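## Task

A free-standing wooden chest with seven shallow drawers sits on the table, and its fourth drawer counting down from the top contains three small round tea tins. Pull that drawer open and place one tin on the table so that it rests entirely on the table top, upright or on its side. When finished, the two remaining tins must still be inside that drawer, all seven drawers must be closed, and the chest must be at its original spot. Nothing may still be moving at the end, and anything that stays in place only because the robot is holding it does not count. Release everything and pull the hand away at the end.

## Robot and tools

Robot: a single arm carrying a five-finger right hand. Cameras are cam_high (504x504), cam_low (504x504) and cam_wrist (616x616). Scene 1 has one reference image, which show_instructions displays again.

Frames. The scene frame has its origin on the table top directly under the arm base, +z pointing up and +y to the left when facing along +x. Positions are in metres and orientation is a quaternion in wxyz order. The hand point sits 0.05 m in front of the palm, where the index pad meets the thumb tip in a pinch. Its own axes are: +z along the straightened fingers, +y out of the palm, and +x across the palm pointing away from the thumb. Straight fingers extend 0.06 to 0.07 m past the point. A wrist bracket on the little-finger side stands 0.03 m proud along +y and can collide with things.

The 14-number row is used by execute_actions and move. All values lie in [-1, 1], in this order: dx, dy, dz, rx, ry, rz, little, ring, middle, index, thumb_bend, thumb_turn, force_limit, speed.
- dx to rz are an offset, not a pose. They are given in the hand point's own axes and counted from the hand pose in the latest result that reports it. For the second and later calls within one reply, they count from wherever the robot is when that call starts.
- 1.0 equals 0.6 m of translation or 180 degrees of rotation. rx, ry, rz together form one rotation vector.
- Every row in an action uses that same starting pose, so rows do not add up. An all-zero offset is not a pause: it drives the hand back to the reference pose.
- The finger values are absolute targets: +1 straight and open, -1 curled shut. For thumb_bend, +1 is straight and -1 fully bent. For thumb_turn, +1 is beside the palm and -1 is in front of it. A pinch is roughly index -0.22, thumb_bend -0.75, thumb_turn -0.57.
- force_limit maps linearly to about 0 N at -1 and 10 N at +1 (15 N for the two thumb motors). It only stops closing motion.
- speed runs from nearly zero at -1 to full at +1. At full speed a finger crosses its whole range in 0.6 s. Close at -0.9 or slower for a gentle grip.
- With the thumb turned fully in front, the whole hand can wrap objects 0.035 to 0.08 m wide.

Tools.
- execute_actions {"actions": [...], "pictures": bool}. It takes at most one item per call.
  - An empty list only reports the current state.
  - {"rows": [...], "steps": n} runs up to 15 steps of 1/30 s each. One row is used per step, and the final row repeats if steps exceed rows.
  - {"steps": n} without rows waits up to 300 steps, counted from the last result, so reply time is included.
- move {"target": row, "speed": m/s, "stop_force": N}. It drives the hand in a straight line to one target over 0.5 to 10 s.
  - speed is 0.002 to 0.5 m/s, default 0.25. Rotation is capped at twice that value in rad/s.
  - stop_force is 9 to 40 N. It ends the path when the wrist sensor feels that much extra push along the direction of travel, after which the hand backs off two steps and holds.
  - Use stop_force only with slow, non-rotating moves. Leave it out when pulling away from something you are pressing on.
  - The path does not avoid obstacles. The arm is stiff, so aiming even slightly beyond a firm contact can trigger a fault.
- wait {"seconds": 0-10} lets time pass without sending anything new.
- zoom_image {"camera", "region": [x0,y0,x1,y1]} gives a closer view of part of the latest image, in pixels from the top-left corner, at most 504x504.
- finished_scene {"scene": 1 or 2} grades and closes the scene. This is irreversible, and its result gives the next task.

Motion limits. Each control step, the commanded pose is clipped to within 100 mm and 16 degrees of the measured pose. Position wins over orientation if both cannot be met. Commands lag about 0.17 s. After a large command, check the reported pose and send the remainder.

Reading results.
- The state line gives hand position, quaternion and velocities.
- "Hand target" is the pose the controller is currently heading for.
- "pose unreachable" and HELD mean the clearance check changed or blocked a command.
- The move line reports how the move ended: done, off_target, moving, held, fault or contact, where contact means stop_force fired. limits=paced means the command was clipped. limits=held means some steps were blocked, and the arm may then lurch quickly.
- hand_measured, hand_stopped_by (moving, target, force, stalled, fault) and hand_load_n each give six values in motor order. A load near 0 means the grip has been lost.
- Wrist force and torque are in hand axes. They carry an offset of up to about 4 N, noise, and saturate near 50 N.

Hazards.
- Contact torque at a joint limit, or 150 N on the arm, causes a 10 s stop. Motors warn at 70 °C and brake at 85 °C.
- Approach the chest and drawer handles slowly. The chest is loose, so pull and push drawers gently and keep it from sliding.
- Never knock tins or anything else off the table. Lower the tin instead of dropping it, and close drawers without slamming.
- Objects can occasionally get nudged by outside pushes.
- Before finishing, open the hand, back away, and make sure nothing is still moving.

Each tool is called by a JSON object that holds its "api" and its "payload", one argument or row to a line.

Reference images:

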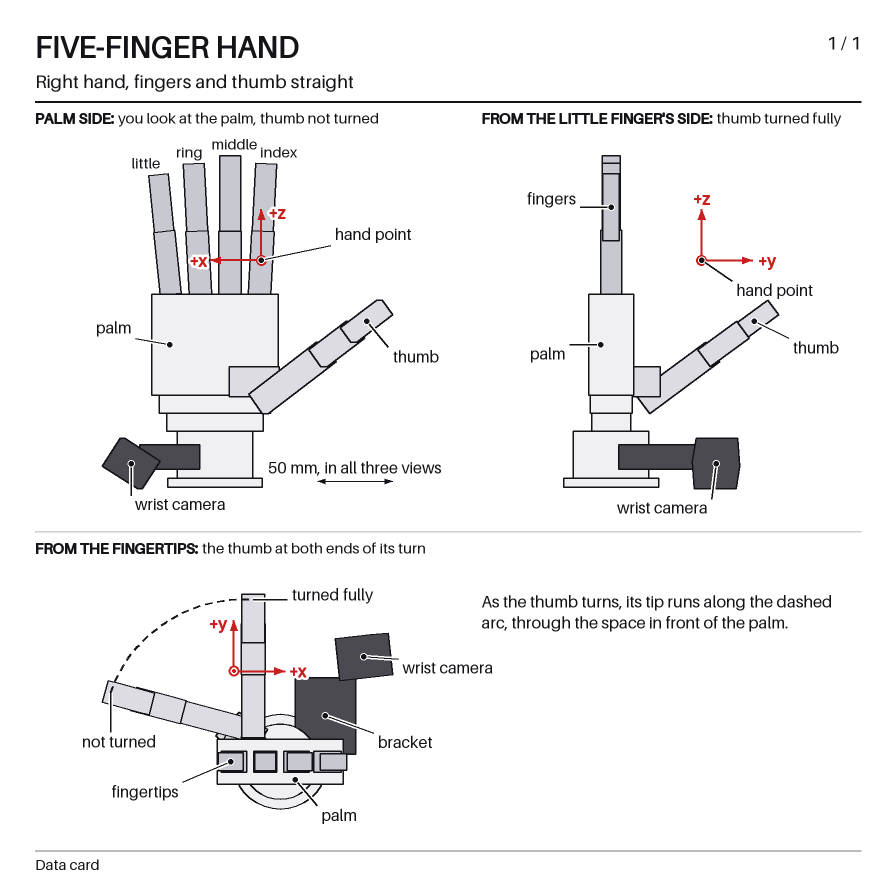

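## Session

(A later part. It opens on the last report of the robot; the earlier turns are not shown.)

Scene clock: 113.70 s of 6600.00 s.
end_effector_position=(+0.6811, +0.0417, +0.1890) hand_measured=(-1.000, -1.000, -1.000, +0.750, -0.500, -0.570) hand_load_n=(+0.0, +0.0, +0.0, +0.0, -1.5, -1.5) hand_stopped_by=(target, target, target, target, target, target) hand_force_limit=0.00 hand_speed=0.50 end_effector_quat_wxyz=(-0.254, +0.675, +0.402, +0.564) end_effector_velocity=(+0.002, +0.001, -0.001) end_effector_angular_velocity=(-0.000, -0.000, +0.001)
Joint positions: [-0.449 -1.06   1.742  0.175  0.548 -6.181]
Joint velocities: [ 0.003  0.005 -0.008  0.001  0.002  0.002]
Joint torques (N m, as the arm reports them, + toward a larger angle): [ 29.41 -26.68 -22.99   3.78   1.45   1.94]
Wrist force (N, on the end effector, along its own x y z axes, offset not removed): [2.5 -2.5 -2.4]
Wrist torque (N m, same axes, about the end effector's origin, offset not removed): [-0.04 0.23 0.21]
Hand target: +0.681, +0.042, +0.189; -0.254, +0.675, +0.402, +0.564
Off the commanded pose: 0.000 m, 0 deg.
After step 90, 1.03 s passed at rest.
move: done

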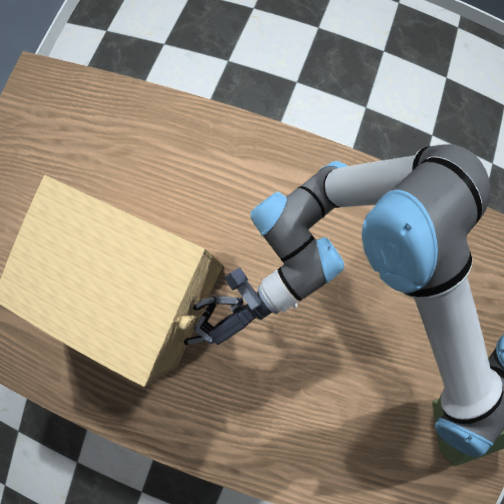

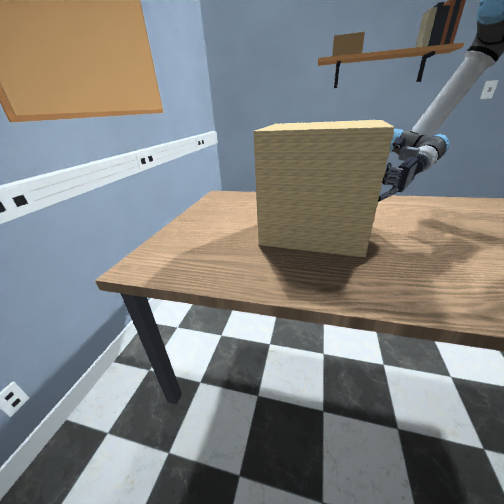

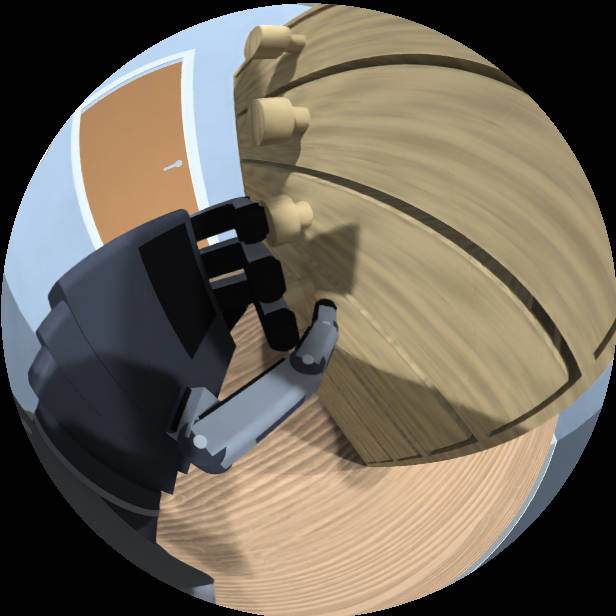

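{"api": "move", "payload": {
  "target": [0,-0.004,0.002,0,0,0,-1,-1,-1,-0.3,-0.9,-0.57,0.2,-0.7],
  "speed": 0.02
}}

{"api": "zoom_image", "payload": {
  "camera": "cam_high",
  "region": [160, 270, 260, 370]
}}

Scene clock: 116.67 s of 6600.00 s.
end_effector_position=(+0.6798, +0.0440, +0.1885) hand_measured=(-1.000, -1.000, -1.000, +0.456, -0.888, -0.570) hand_load_n=(+0.0, +0.0, +0.0, +10.5, +7.0, +1.0) hand_stopped_by=(target, target, target, force, stalled, target) hand_force_limit=0.20 hand_speed=-0.70 end_effector_quat_wxyz=(-0.254, +0.675, +0.402, +0.564) end_effector_velocity=(-0.000, +0.000, -0.000) end_effector_angular_velocity=(+0.000, +0.000, +0.000)
Joint positions: [-0.447 -1.06   1.748  0.167  0.549 -6.177]
Joint velocities: [ 0.  0. -0.  0.  0.  0.]
Joint torques (N m, as the arm reports them, + toward a larger angle): [ 28.17 -51.92   6.1   -0.11  -0.19   1.5 ]
Wrist force (N, on the end effector, along its own x y z axes, offset not removed): [-1.1 -3.6 0.5]
Wrist torque (N m, same axes, about the end effector's origin, offset not removed): [0.61 0.04 0.26]
Hand target: +0.680, +0.044, +0.188; -0.254, +0.675, +0.402, +0.564
Off the commanded pose: 0.000 m, 0 deg.
move: done

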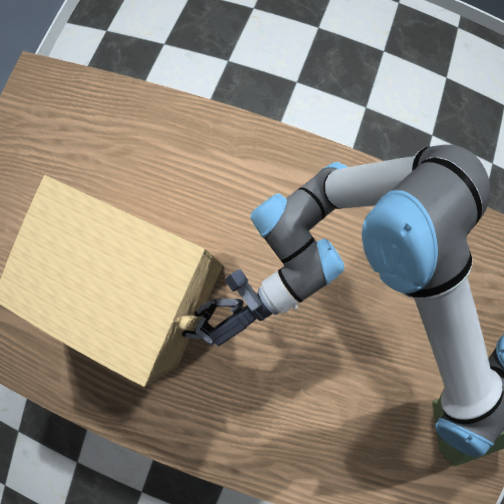

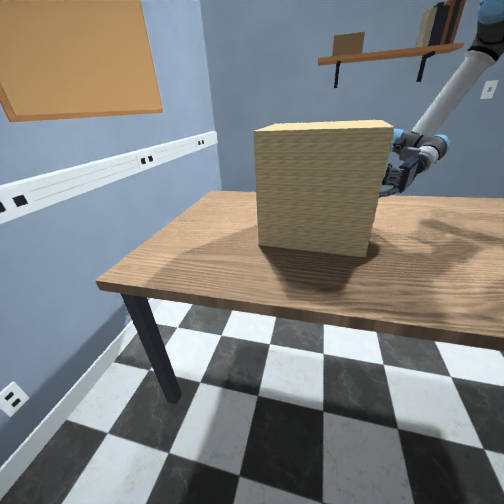

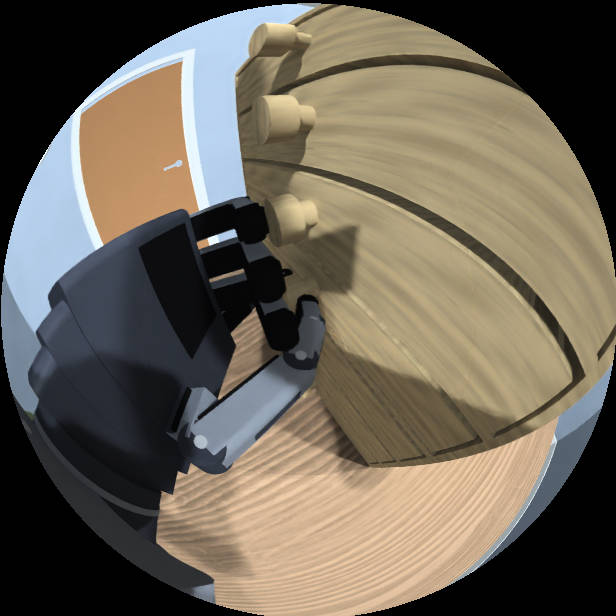

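Region (160, 270, 260, 370) of cam_high's 504x504 image, scaled by 5.040, with more detail than that image has.

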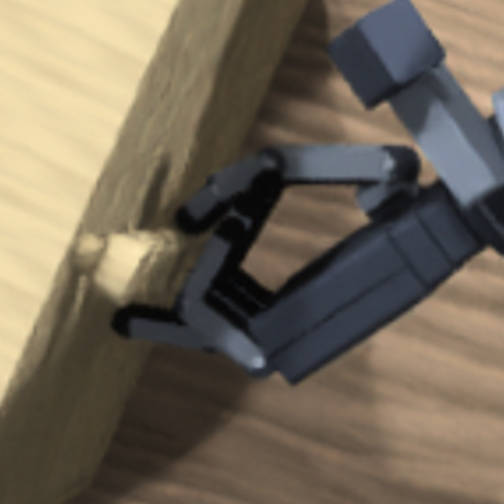

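{"api": "move", "payload": {
  "target": [0,-0.0378,-0.0176,0,0,0,-1,-1,-1,-0.3,-0.9,-0.57,0.2,-0.7],
  "speed": 0.02
}}

{"api": "zoom_image", "payload": {
  "camera": "cam_high",
  "region": [130, 240, 280, 390]
}}

Scene clock: 119.40 s of 6600.00 s.
end_effector_position=(+0.6553, +0.0480, +0.1885) hand_measured=(-1.000, -1.000, -1.000, +0.454, -0.892, -0.570) hand_load_n=(+0.0, +0.0, +0.0, +0.0, +0.0, +0.0) hand_stopped_by=(target, target, target, force, stalled, target) hand_force_limit=0.20 hand_speed=-0.70 end_effector_quat_wxyz=(-0.254, +0.675, +0.402, +0.564) end_effector_velocity=(-0.002, +0.001, +0.000) end_effector_angular_velocity=(-0.001, -0.002, +0.001)
Joint positions: [-0.465 -1.084  1.825  0.137  0.537 -6.204]
Joint velocities: [-0.001 -0.002  0.007 -0.003 -0.001 -0.004]
Joint torques (N m, as the arm reports them, + toward a larger angle): [  5.48 -48.92   9.35  -0.01  -4.03  -1.77]
Wrist force (N, on the end effector, along its own x y z axes, offset not removed): [2.5 0.9 1.6]
Wrist torque (N m, same axes, about the end effector's origin, offset not removed): [0.07 -0.16 0.36]
Hand target: +0.655, +0.048, +0.188; -0.254, +0.675, +0.402, +0.564
Off the commanded pose: 0.000 m, 0 deg.
move: done

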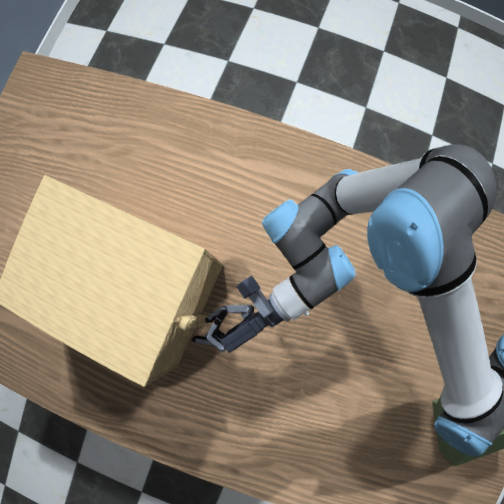

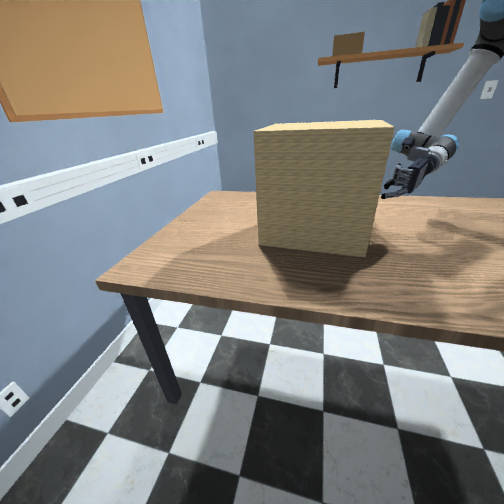

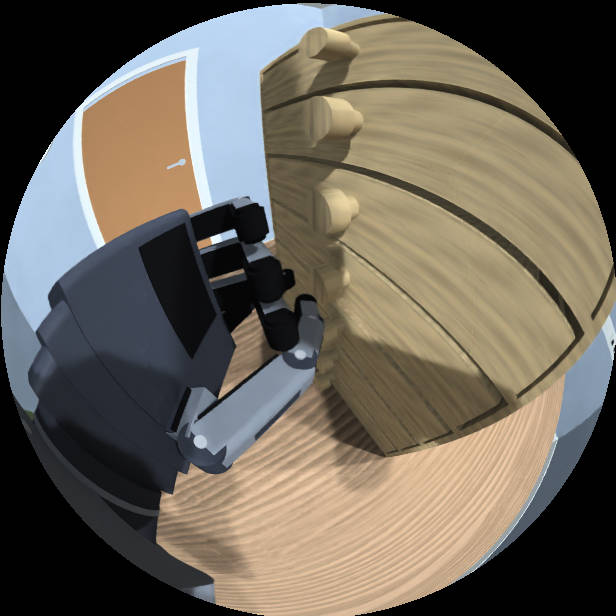

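Region (130, 240, 280, 390) of cam_high's 504x504 image, scaled by 3.360, with more detail than that image has.

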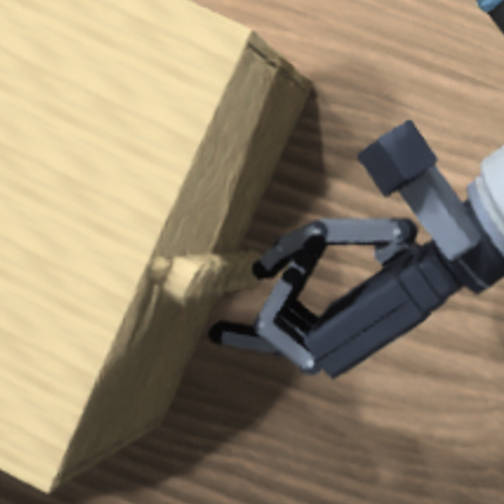

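{"api": "move", "payload": {
  "target": [0,0.0,-0.0001,0,0,0,-1,-1,-1,0.7,-0.68,-0.57,0.2,0],
  "speed": 0.02
}}

{"api": "move", "payload": {
  "target": [0,0.045,0.021,0,0,0,-1,-1,-1,0.7,-0.68,-0.57,0.2,0],
  "speed": 0.015,
  "stop_force": 9
}}

{"api": "zoom_image", "payload": {
  "camera": "cam_high",
  "region": [160, 270, 260, 370]
}}

{"api": "zoom_image", "payload": {
  "camera": "cam_wrist",
  "region": [220, 180, 420, 380]
}}

Scene clock: 125.40 s of 6600.00 s.
end_effector_position=(+0.6553, +0.0478, +0.1886) hand_measured=(-1.000, -1.000, -1.000, +0.700, -0.680, -0.570) hand_load_n=(+0.0, +0.0, +0.0, +0.0, +0.0, +0.0) hand_stopped_by=(target, target, target, target, target, target) hand_force_limit=0.20 hand_speed=0.00 end_effector_quat_wxyz=(-0.254, +0.675, +0.402, +0.564) end_effector_velocity=(-0.000, -0.001, -0.001) end_effector_angular_velocity=(+0.000, +0.002, -0.002)
Joint positions: [-0.465 -1.084  1.825  0.137  0.537 -6.205]
Joint velocities: [-0.002 -0.     0.     0.     0.     0.001]
Joint torques (N m, as the arm reports them, + toward a larger angle): [ 16.93 -30.85 -19.41   4.13  -0.95   1.84]
Wrist force (N, on the end effector, along its own x y z axes, offset not removed): [0.9 1.3 -1.6]
Wrist torque (N m, same axes, about the end effector's origin, offset not removed): [0.27 0.28 0.25]
Hand target: +0.655, +0.048, +0.188; -0.254, +0.675, +0.402, +0.564
Off the commanded pose: 0.000 m, 0 deg.
After step 90, 2.30 s passed at rest.
move: done

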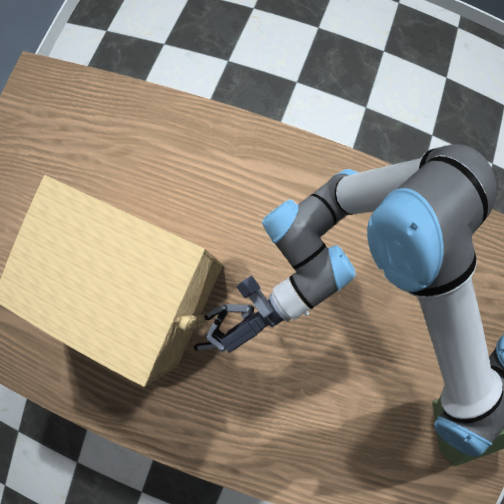

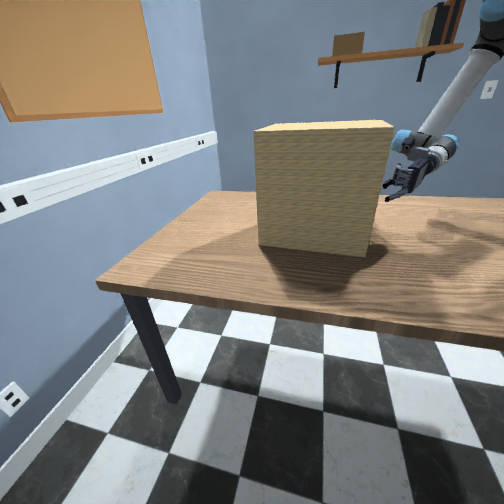

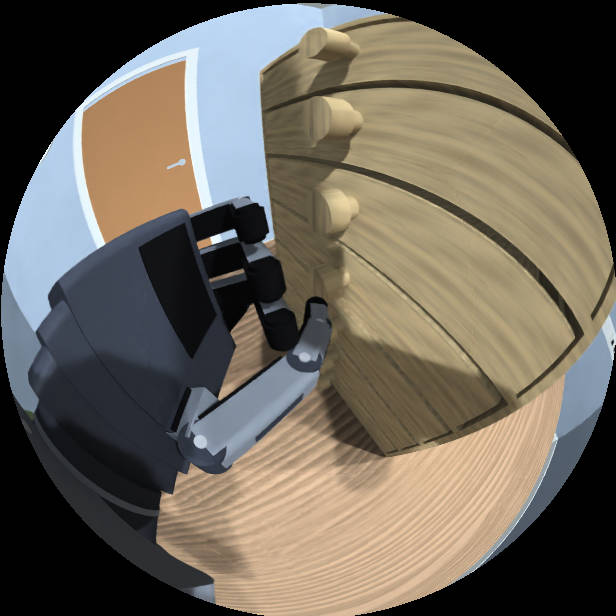

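Scene clock: 127.63 s of 6600.00 s.
end_effector_position=(+0.6844, +0.0431, +0.1886) hand_measured=(-1.000, -1.000, -1.000, +0.700, -0.682, -0.570) hand_load_n=(+0.0, +0.0, +0.0, +0.0, -2.0, +0.0) hand_stopped_by=(target, target, target, target, target, target) hand_force_limit=0.20 hand_speed=0.00 end_effector_quat_wxyz=(-0.254, +0.675, +0.402, +0.564) end_effector_velocity=(+0.003, -0.001, -0.000) end_effector_angular_velocity=(-0.001, -0.000, -0.001)
Joint positions: [-0.444 -1.055  1.733  0.173  0.552 -6.172]
Joint velocities: [ 0.001  0.003 -0.009  0.004  0.001  0.002]
Joint torques (N m, as the arm reports them, + toward a larger angle): [ 30.97 -27.64 -20.78   3.13   0.89   2.16]
Wrist force (N, on the end effector, along its own x y z axes, offset not removed): [0.5 -1.9 -5.1]
Wrist torque (N m, same axes, about the end effector's origin, offset not removed): [0.32 0.21 0.35]
Hand target: +0.685, +0.043, +0.189; -0.254, +0.675, +0.402, +0.564
Off the commanded pose: 0.000 m, 0 deg.
move: done

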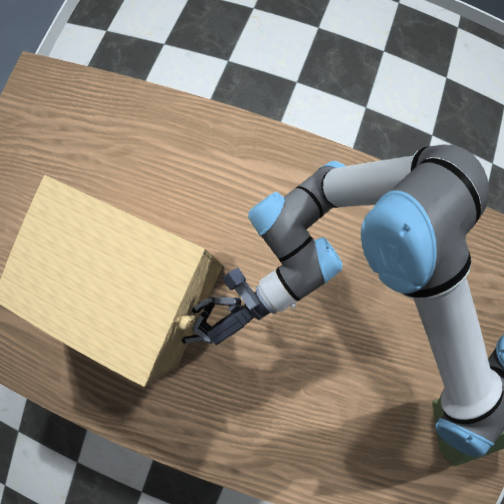

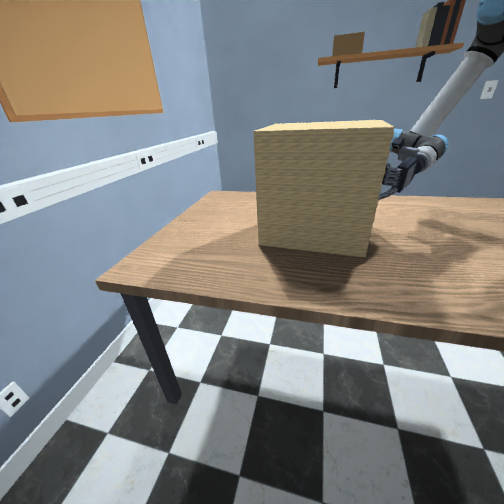

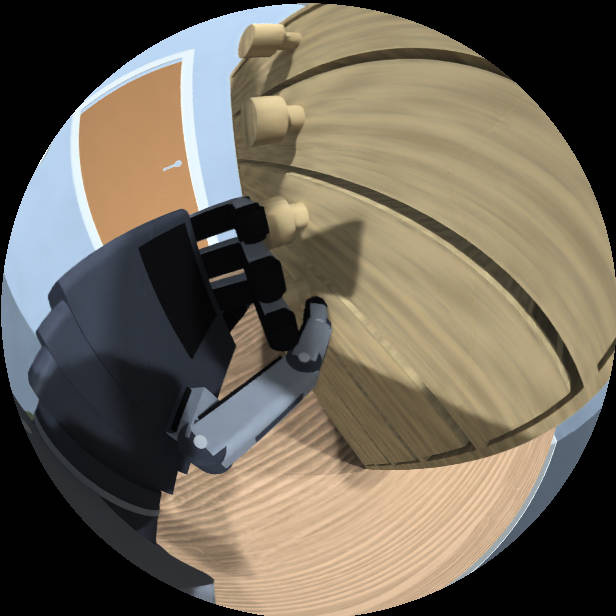

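Region (160, 270, 260, 370) of cam_high's 504x504 image, scaled by 5.040, with more detail than that image has.

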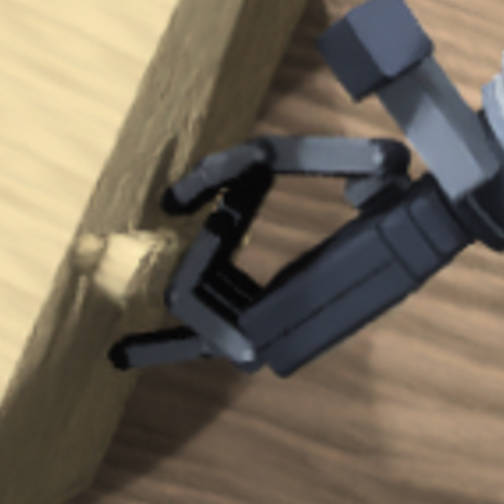

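Region (220, 180, 420, 380) of cam_wrist's 616x616 image, scaled by 2.520, with more detail than that image has.

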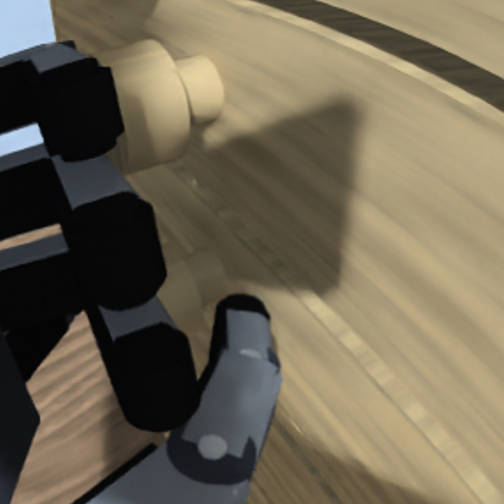

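{"api": "execute_actions", "payload": {
  "actions": [
    {"rows":[[0,0,0,0,0,0,-1,-1,-1,-0.3,-1,-0.57,0.8,-0.7]],"steps":15}
  ],
  "pictures": false
}}

{"api": "wait", "payload": {
  "seconds": 1
}}

{"api": "zoom_image", "payload": {
  "camera": "cam_high",
  "region": [160, 270, 260, 370]
}}

Scene clock: 129.43 s of 6600.00 s.
end_effector_position=(+0.6844, +0.0433, +0.1885) hand_measured=(-1.000, -1.000, -1.000, +0.588, -0.806, -0.570) hand_load_n=(+0.0, +0.0, +0.0, +9.0, +0.0, +0.0) hand_stopped_by=(target, target, target, force, moving, target) hand_force_limit=0.80 hand_speed=-0.70 end_effector_quat_wxyz=(-0.254, +0.675, +0.402, +0.564) end_effector_velocity=(-0.000, +0.000, -0.000) end_effector_angular_velocity=(+0.001, +0.001, -0.000)
Joint positions: [-0.443 -1.055  1.733  0.173  0.552 -6.172]
Joint velocities: [-0.001 -0.     0.001 -0.    -0.001  0.001]
Joint torques (N m, as the arm reports them, + toward a larger angle): [  5.66 -54.21   2.31  -2.18  -4.55  -2.27]
Wrist force (N, on the end effector, along its own x y z axes, offset not removed): [-0.2 -8.9 -1.0]
Wrist torque (N m, same axes, about the end effector's origin, offset not removed): [0.82 -0.06 0.37]
Hand target: +0.684, +0.043, +0.189; -0.254, +0.675, +0.402, +0.564
Off the commanded pose: 0.000 m, 0 deg.
Steps of this call (steps 1 to 39: nothing new was sent; steps 40 to 54: all 15 steps of this action). Readings (end_effector_position | what the end effector reports):
40: (+0.6847, +0.0431, +0.1886) | hand_measured=(-1.000, -1.000, -1.000, +0.700, -0.682, -0.570) hand_load_n=(+0.0, +0.0, +0.0, +0.0, -3.0, +0.5) hand_stopped_by=(target, target, target, moving, moving, target) hand_force_limit=0.80 hand_speed=-0.70
41: (+0.6847, +0.0431, +0.1886) | hand_measured=(-1.000, -1.000, -1.000, +0.700, -0.682, -0.570) hand_load_n=(+0.0, +0.0, +0.0, +0.0, -3.0, +0.5) hand_stopped_by=(target, target, target, moving, moving, target) hand_force_limit=0.80 hand_speed=-0.70
43: (+0.6847, +0.0431, +0.1886) | hand_measured=(-1.000, -1.000, -1.000, +0.684, -0.690, -0.570) hand_load_n=(+0.0, +0.0, +0.0, +0.0, -2.0, +0.5) hand_stopped_by=(target, target, target, moving, moving, target) hand_force_limit=0.80 hand_speed=-0.70
47: (+0.6844, +0.0432, +0.1885) | hand_measured=(-1.000, -1.000, -1.000, +0.618, -0.732, -0.570) hand_load_n=(+0.0, +0.0, +0.0, +2.5, +0.0, +0.5) hand_stopped_by=(target, target, target, moving, moving, target) hand_force_limit=0.80 hand_speed=-0.70
54: the state above

Scene clock: 130.43 s of 6600.00 s.
end_effector_position=(+0.6844, +0.0431, +0.1886) hand_measured=(-1.000, -1.000, -1.000, +0.588, -0.990, -0.570) hand_load_n=(+0.0, +0.0, +0.0, +13.0, +6.5, +1.0) hand_stopped_by=(target, target, target, force, stalled, target) hand_force_limit=0.80 hand_speed=-0.70 end_effector_quat_wxyz=(-0.254, +0.675, +0.402, +0.564) end_effector_velocity=(+0.000, -0.000, -0.000) end_effector_angular_velocity=(+0.000, +0.001, -0.000)
Joint positions: [-0.444 -1.055  1.733  0.173  0.552 -6.172]
Joint velocities: [-0.     0.    -0.001  0.     0.     0.001]
Joint torques (N m, as the arm reports them, + toward a larger angle): [  4.94 -53.7    2.52  -0.71  -4.34  -1.97]
Wrist force (N, on the end effector, along its own x y z axes, offset not removed): [-1.8 -6.0 -2.1]
Wrist torque (N m, same axes, about the end effector's origin, offset not removed): [0.87 0.22 0.35]
Hand target: +0.684, +0.043, +0.189; -0.254, +0.675, +0.402, +0.564
Off the commanded pose: 0.000 m, 0 deg.
Steps of this call (steps 1 to 30: nothing new was sent). Readings (end_effector_position | what the end effector reports):
1: (+0.6844, +0.0433, +0.1885) | hand_measured=(-1.000, -1.000, -1.000, +0.588, -0.816, -0.570) hand_load_n=(+0.0, +0.0, +0.0, +9.0, +0.0, +0.0) hand_stopped_by=(target, target, target, force, moving, target) hand_force_limit=0.80 hand_speed=-0.70
2: (+0.6844, +0.0433, +0.1885) | hand_measured=(-1.000, -1.000, -1.000, +0.588, -0.826, -0.570) hand_load_n=(+0.0, +0.0, +0.0, +9.0, +0.0, +0.0) hand_stopped_by=(target, target, target, force, moving, target) hand_force_limit=0.80 hand_speed=-0.70
4: (+0.6844, +0.0432, +0.1885) | hand_measured=(-1.000, -1.000, -1.000, +0.588, -0.848, -0.570) hand_load_n=(+0.0, +0.0, +0.0, +9.0, +0.0, +0.0) hand_stopped_by=(target, target, target, force, moving, target) hand_force_limit=0.80 hand_speed=-0.70
8: (+0.6844, +0.0432, +0.1886) | hand_measured=(-1.000, -1.000, -1.000, +0.588, -0.888, -0.570) hand_load_n=(+0.0, +0.0, +0.0, +10.0, +1.0, +0.0) hand_stopped_by=(target, target, target, force, moving, target) hand_force_limit=0.80 hand_speed=-0.70
30: the state above

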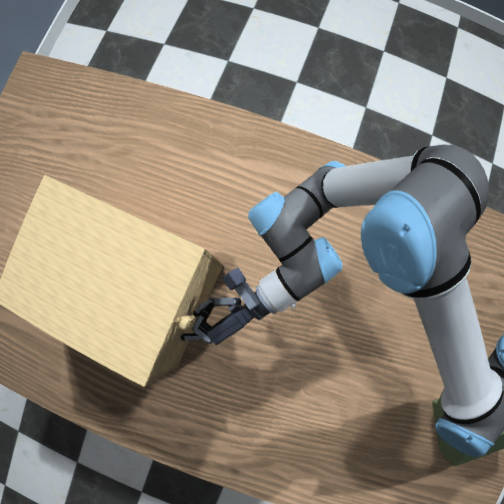

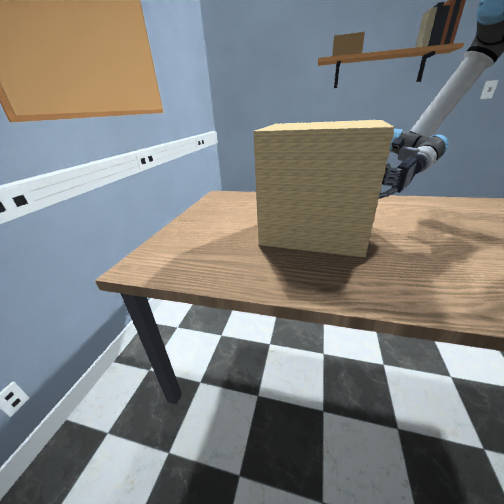

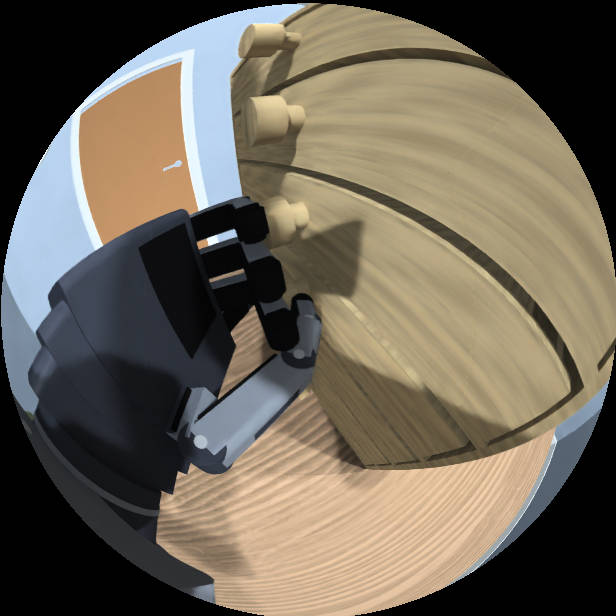

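Region (160, 270, 260, 370) of cam_high's 504x504 image, scaled by 5.040, with more detail than that image has.

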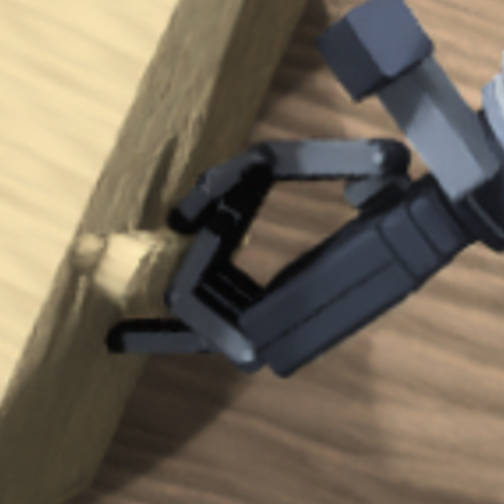

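{"api": "execute_actions", "payload": {
  "actions": [
    {"rows":[[0,0,0,0,0,0,-1,-1,-1,0.8,-0.8,-0.57,0.2,0.5]],"steps":6}
  ],
  "pictures": false
}}

{"api": "move", "payload": {
  "target": [0,-0.068,-0.032,0,0,0,-1,-1,-1,0.8,-0.8,-0.57,0.2,0.5],
  "speed": 0.08
}}

{"api": "move", "payload": {
  "target": [0,-0.021,0.045,-0.1667,0,0,-1,-1,-1,0.35,-0.1,-0.57,0.2,0.5],
  "speed": 0.15
}}

{"api": "zoom_image", "payload": {
  "camera": "cam_high",
  "region": [160, 270, 280, 390]
}}

{"api": "zoom_image", "payload": {
  "camera": "cam_wrist",
  "region": [220, 180, 420, 380]
}}

Scene clock: 139.73 s of 6600.00 s.
end_effector_position=(+0.6844, +0.0431, +0.1886) hand_measured=(-1.000, -1.000, -1.000, +0.796, -0.840, -0.570) hand_load_n=(+0.0, +0.0, +0.0, +0.0, +0.0, +0.0) hand_stopped_by=(target, target, target, moving, moving, target) hand_force_limit=0.20 hand_speed=0.50 end_effector_quat_wxyz=(-0.254, +0.675, +0.402, +0.564) end_effector_velocity=(-0.000, -0.000, -0.000) end_effector_angular_velocity=(+0.000, +0.001, -0.000)
Joint positions: [-0.444 -1.055  1.733  0.173  0.552 -6.172]
Joint velocities: [-0.    -0.     0.001  0.    -0.     0.   ]
Joint torques (N m, as the arm reports them, + toward a larger angle): [  6.16 -50.64   3.45   2.21  -3.6   -1.06]
Wrist force (N, on the end effector, along its own x y z axes, offset not removed): [1.4 1.0 3.2]
Wrist torque (N m, same axes, about the end effector's origin, offset not removed): [-0.06 0.02 0.38]
Hand target: +0.684, +0.043, +0.189; -0.254, +0.675, +0.402, +0.564
Off the commanded pose: 0.000 m, 0 deg.
Steps of this call (steps 1 to 90: nothing new was sent; then 6.10 s passed at rest; steps 91 to 96: all 6 steps of this action). Readings (end_effector_position | what the end effector reports):
91: (+0.6844, +0.0431, +0.1886) | hand_measured=(-1.000, -1.000, -1.000, +0.588, -0.990, -0.570) hand_load_n=(+0.0, +0.0, +0.0, +13.0, +6.5, +1.0) hand_stopped_by=(target, target, target, moving, moving, target) hand_force_limit=0.20 hand_speed=0.50
92: (+0.6844, +0.0431, +0.1886) | hand_measured=(-1.000, -1.000, -1.000, +0.588, -0.990, -0.570) hand_load_n=(+0.0, +0.0, +0.0, +13.0, +6.5, +1.0) hand_stopped_by=(target, target, target, moving, moving, target) hand_force_limit=0.20 hand_speed=0.50
94: (+0.6844, +0.0431, +0.1886) | hand_measured=(-1.000, -1.000, -1.000, +0.662, -0.944, -0.570) hand_load_n=(+0.0, +0.0, +0.0, +0.5, +0.0, +0.0) hand_stopped_by=(target, target, target, moving, moving, target) hand_force_limit=0.20 hand_speed=0.50
96: the state above

Scene clock: 141.00 s of 6600.00 s.
end_effector_position=(+0.6402, +0.0502, +0.1886) hand_measured=(-1.000, -1.000, -1.000, +0.800, -0.800, -0.570) hand_load_n=(+0.0, +0.0, +0.0, +0.0, +0.0, +0.0) hand_stopped_by=(target, target, target, target, target, target) hand_force_limit=0.20 hand_speed=0.50 end_effector_quat_wxyz=(-0.254, +0.675, +0.402, +0.564) end_effector_velocity=(-0.002, -0.001, -0.000) end_effector_angular_velocity=(-0.001, -0.000, -0.002)
Joint positions: [-0.478 -1.098  1.871  0.121  0.529 -6.224]
Joint velocities: [-0.003 -0.002  0.006 -0.003 -0.001 -0.003]
Joint torques (N m, as the arm reports them, + toward a larger angle): [  3.58 -48.56  10.55  -0.16  -3.97  -1.87]
Wrist force (N, on the end effector, along its own x y z axes, offset not removed): [0.3 1.9 -0.8]
Wrist torque (N m, same axes, about the end effector's origin, offset not removed): [0.31 0.30 0.32]
Hand target: +0.640, +0.050, +0.189; -0.254, +0.675, +0.402, +0.564
Off the commanded pose: 0.000 m, 0 deg.
move: done

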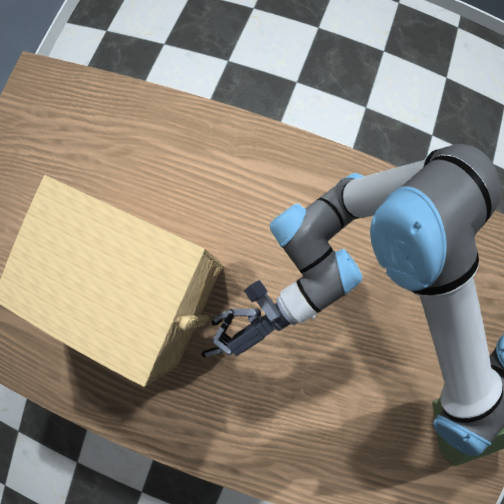

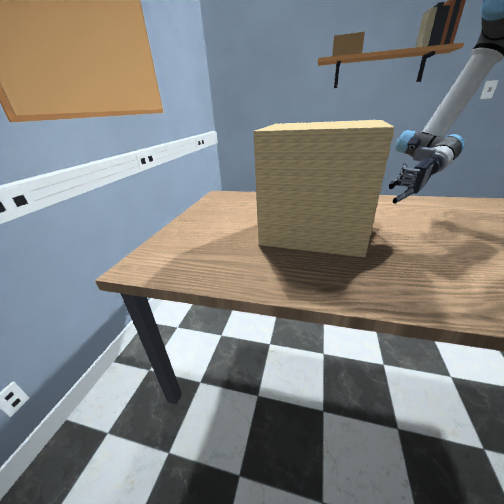

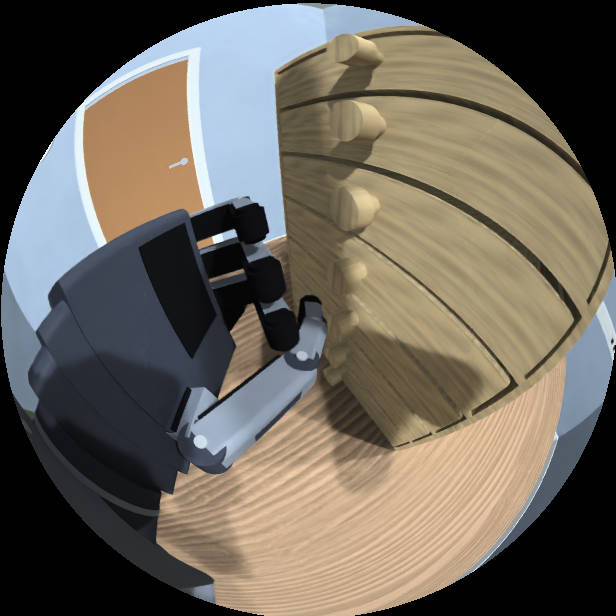

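Scene clock: 143.23 s of 6600.00 s.
end_effector_position=(+0.6448, +0.0785, +0.1808) hand_measured=(-1.000, -1.000, -1.000, +0.350, -0.100, -0.570) hand_load_n=(+0.0, +0.0, +0.0, +0.0, +0.0, +0.0) hand_stopped_by=(target, target, target, target, target, target) hand_force_limit=0.20 hand_speed=0.50 end_effector_quat_wxyz=(-0.071, +0.718, +0.242, +0.648) end_effector_velocity=(+0.000, +0.000, -0.001) end_effector_angular_velocity=(-0.001, -0.003, -0.013)
Joint positions: [-0.239 -1.106  2.208 -1.042  0.986 -5.527]
Joint velocities: [ 0.007  0.007  0.002 -0.021  0.016  0.006]
Joint torques (N m, as the arm reports them, + toward a larger angle): [ 31.19 -20.35  13.07  -2.36   1.66   1.89]
Wrist force (N, on the end effector, along its own x y z axes, offset not removed): [0.3 1.6 -2.1]
Wrist torque (N m, same axes, about the end effector's origin, offset not removed): [0.35 0.45 0.32]
Hand target: +0.645, +0.079, +0.181; -0.070, +0.718, +0.242, +0.649
Off the commanded pose: 0.000 m, 0 deg.
move: done

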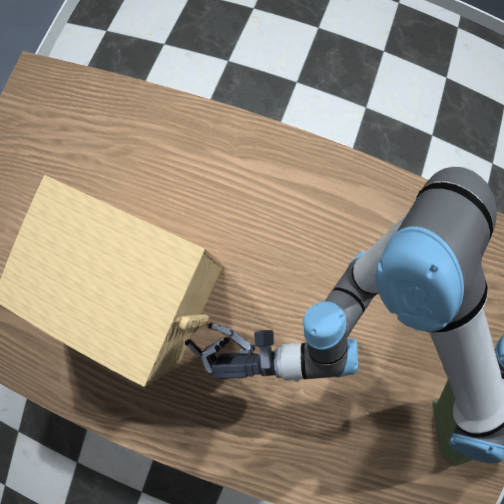

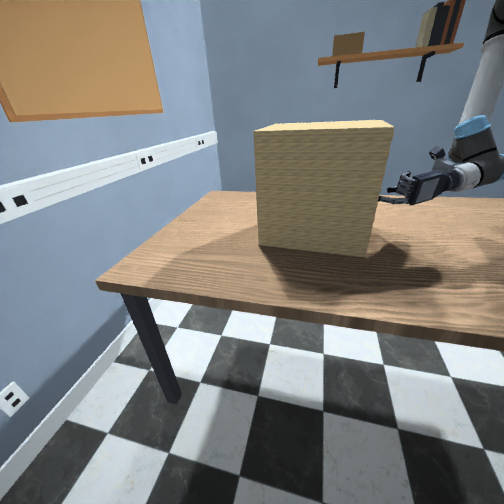

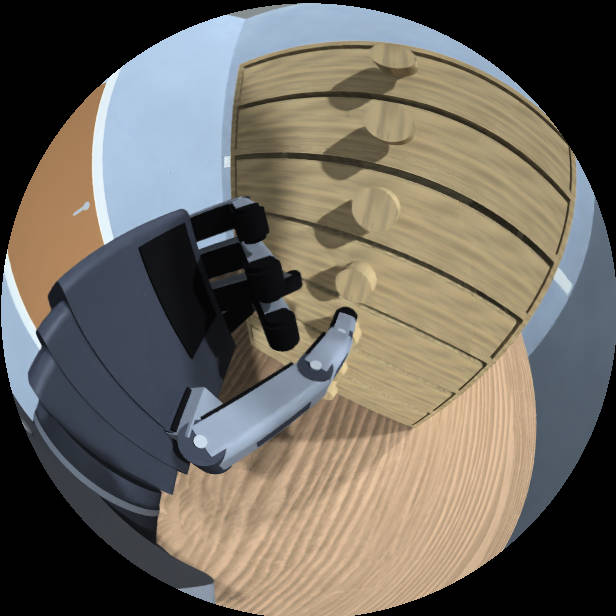

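Region (160, 270, 280, 390) of cam_high's 504x504 image, scaled by 4.200, with more detail than that image has.

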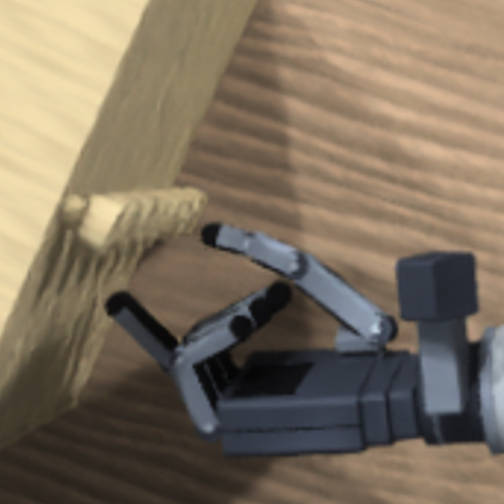

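Region (220, 180, 420, 380) of cam_wrist's 616x616 image, scaled by 2.520, with more detail than that image has.

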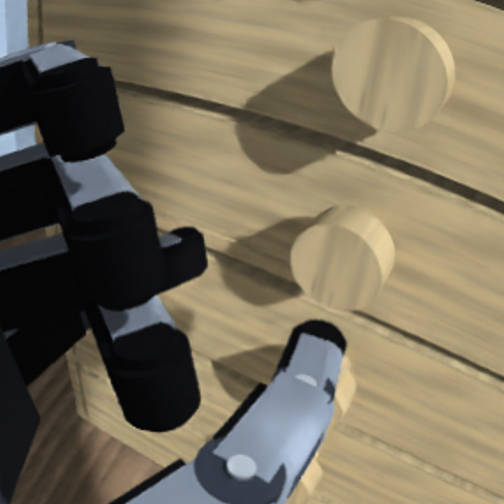

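{"api": "move", "payload": {
  "target": [-0.003,0.049,0.006,0.055,0,0,-1,-1,-1,0.35,-0.05,-0.57,0.2,0.5],
  "speed": 0.05
}}

{"api": "zoom_image", "payload": {
  "camera": "cam_high",
  "region": [160, 270, 280, 390]
}}

{"api": "zoom_image", "payload": {
  "camera": "cam_wrist",
  "region": [220, 180, 420, 380]
}}

Scene clock: 150.67 s of 6600.00 s.
end_effector_position=(+0.6607, +0.0541, +0.1848) hand_measured=(-1.000, -1.000, -1.000, +0.350, -0.050, -0.570) hand_load_n=(+0.0, +0.0, +0.0, +0.0, +0.0, +0.0) hand_stopped_by=(target, target, target, target, target, target) hand_force_limit=0.20 hand_speed=0.50 end_effector_quat_wxyz=(-0.132, +0.709, +0.297, +0.625) end_effector_velocity=(+0.002, -0.002, +0.001) end_effector_angular_velocity=(-0.001, +0.002, +0.013)
Joint positions: [-0.355 -1.168  2.095 -0.68   0.762 -5.66 ]
Joint velocities: [-0.007 -0.002 -0.014  0.033 -0.014 -0.015]
Joint torques (N m, as the arm reports them, + toward a larger angle): [  4.41 -45.1  -17.83   2.77  -3.63  -1.98]
Wrist force (N, on the end effector, along its own x y z axes, offset not removed): [1.4 0.0 0.1]
Wrist torque (N m, same axes, about the end effector's origin, offset not removed): [0.12 0.09 0.46]
Hand target: +0.661, +0.054, +0.185; -0.133, +0.709, +0.297, +0.625
Off the commanded pose: 0.000 m, 0 deg.
After step 90, 2.40 s passed at rest.
move: done

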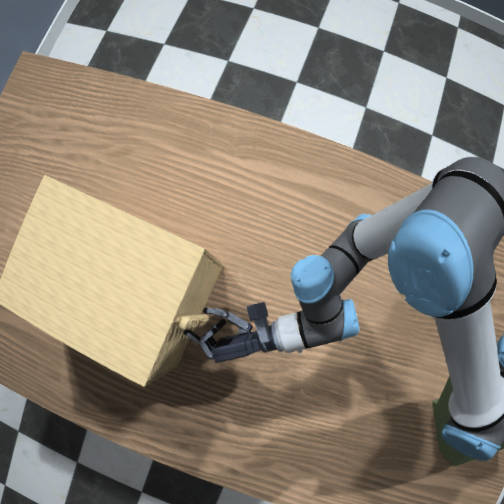

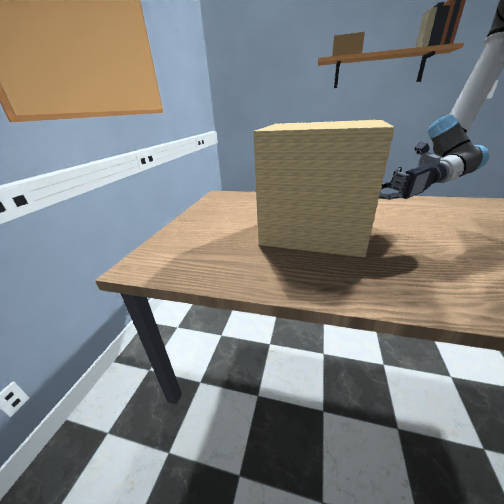

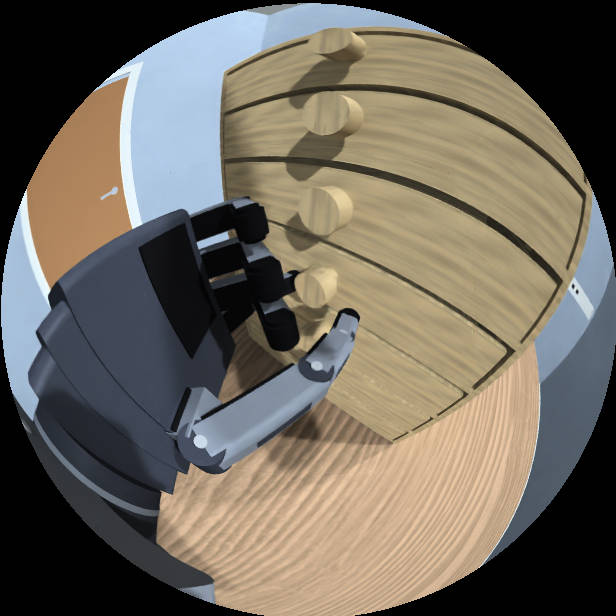

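Region (160, 270, 280, 390) of cam_high's 504x504 image, scaled by 4.200, with more detail than that image has.

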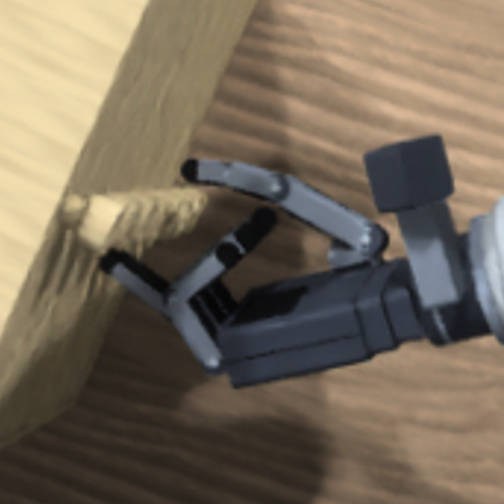

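Region (220, 180, 420, 380) of cam_wrist's 616x616 image, scaled by 2.520, with more detail than that image has.

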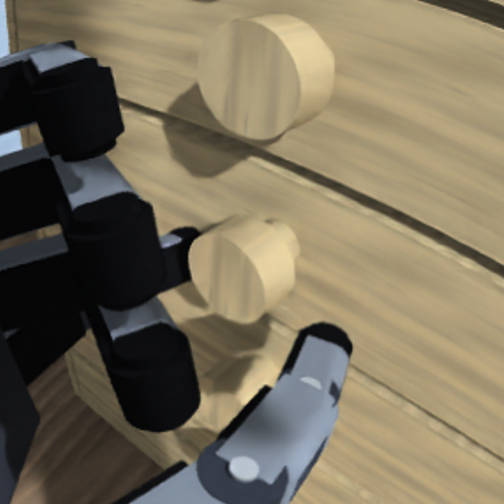

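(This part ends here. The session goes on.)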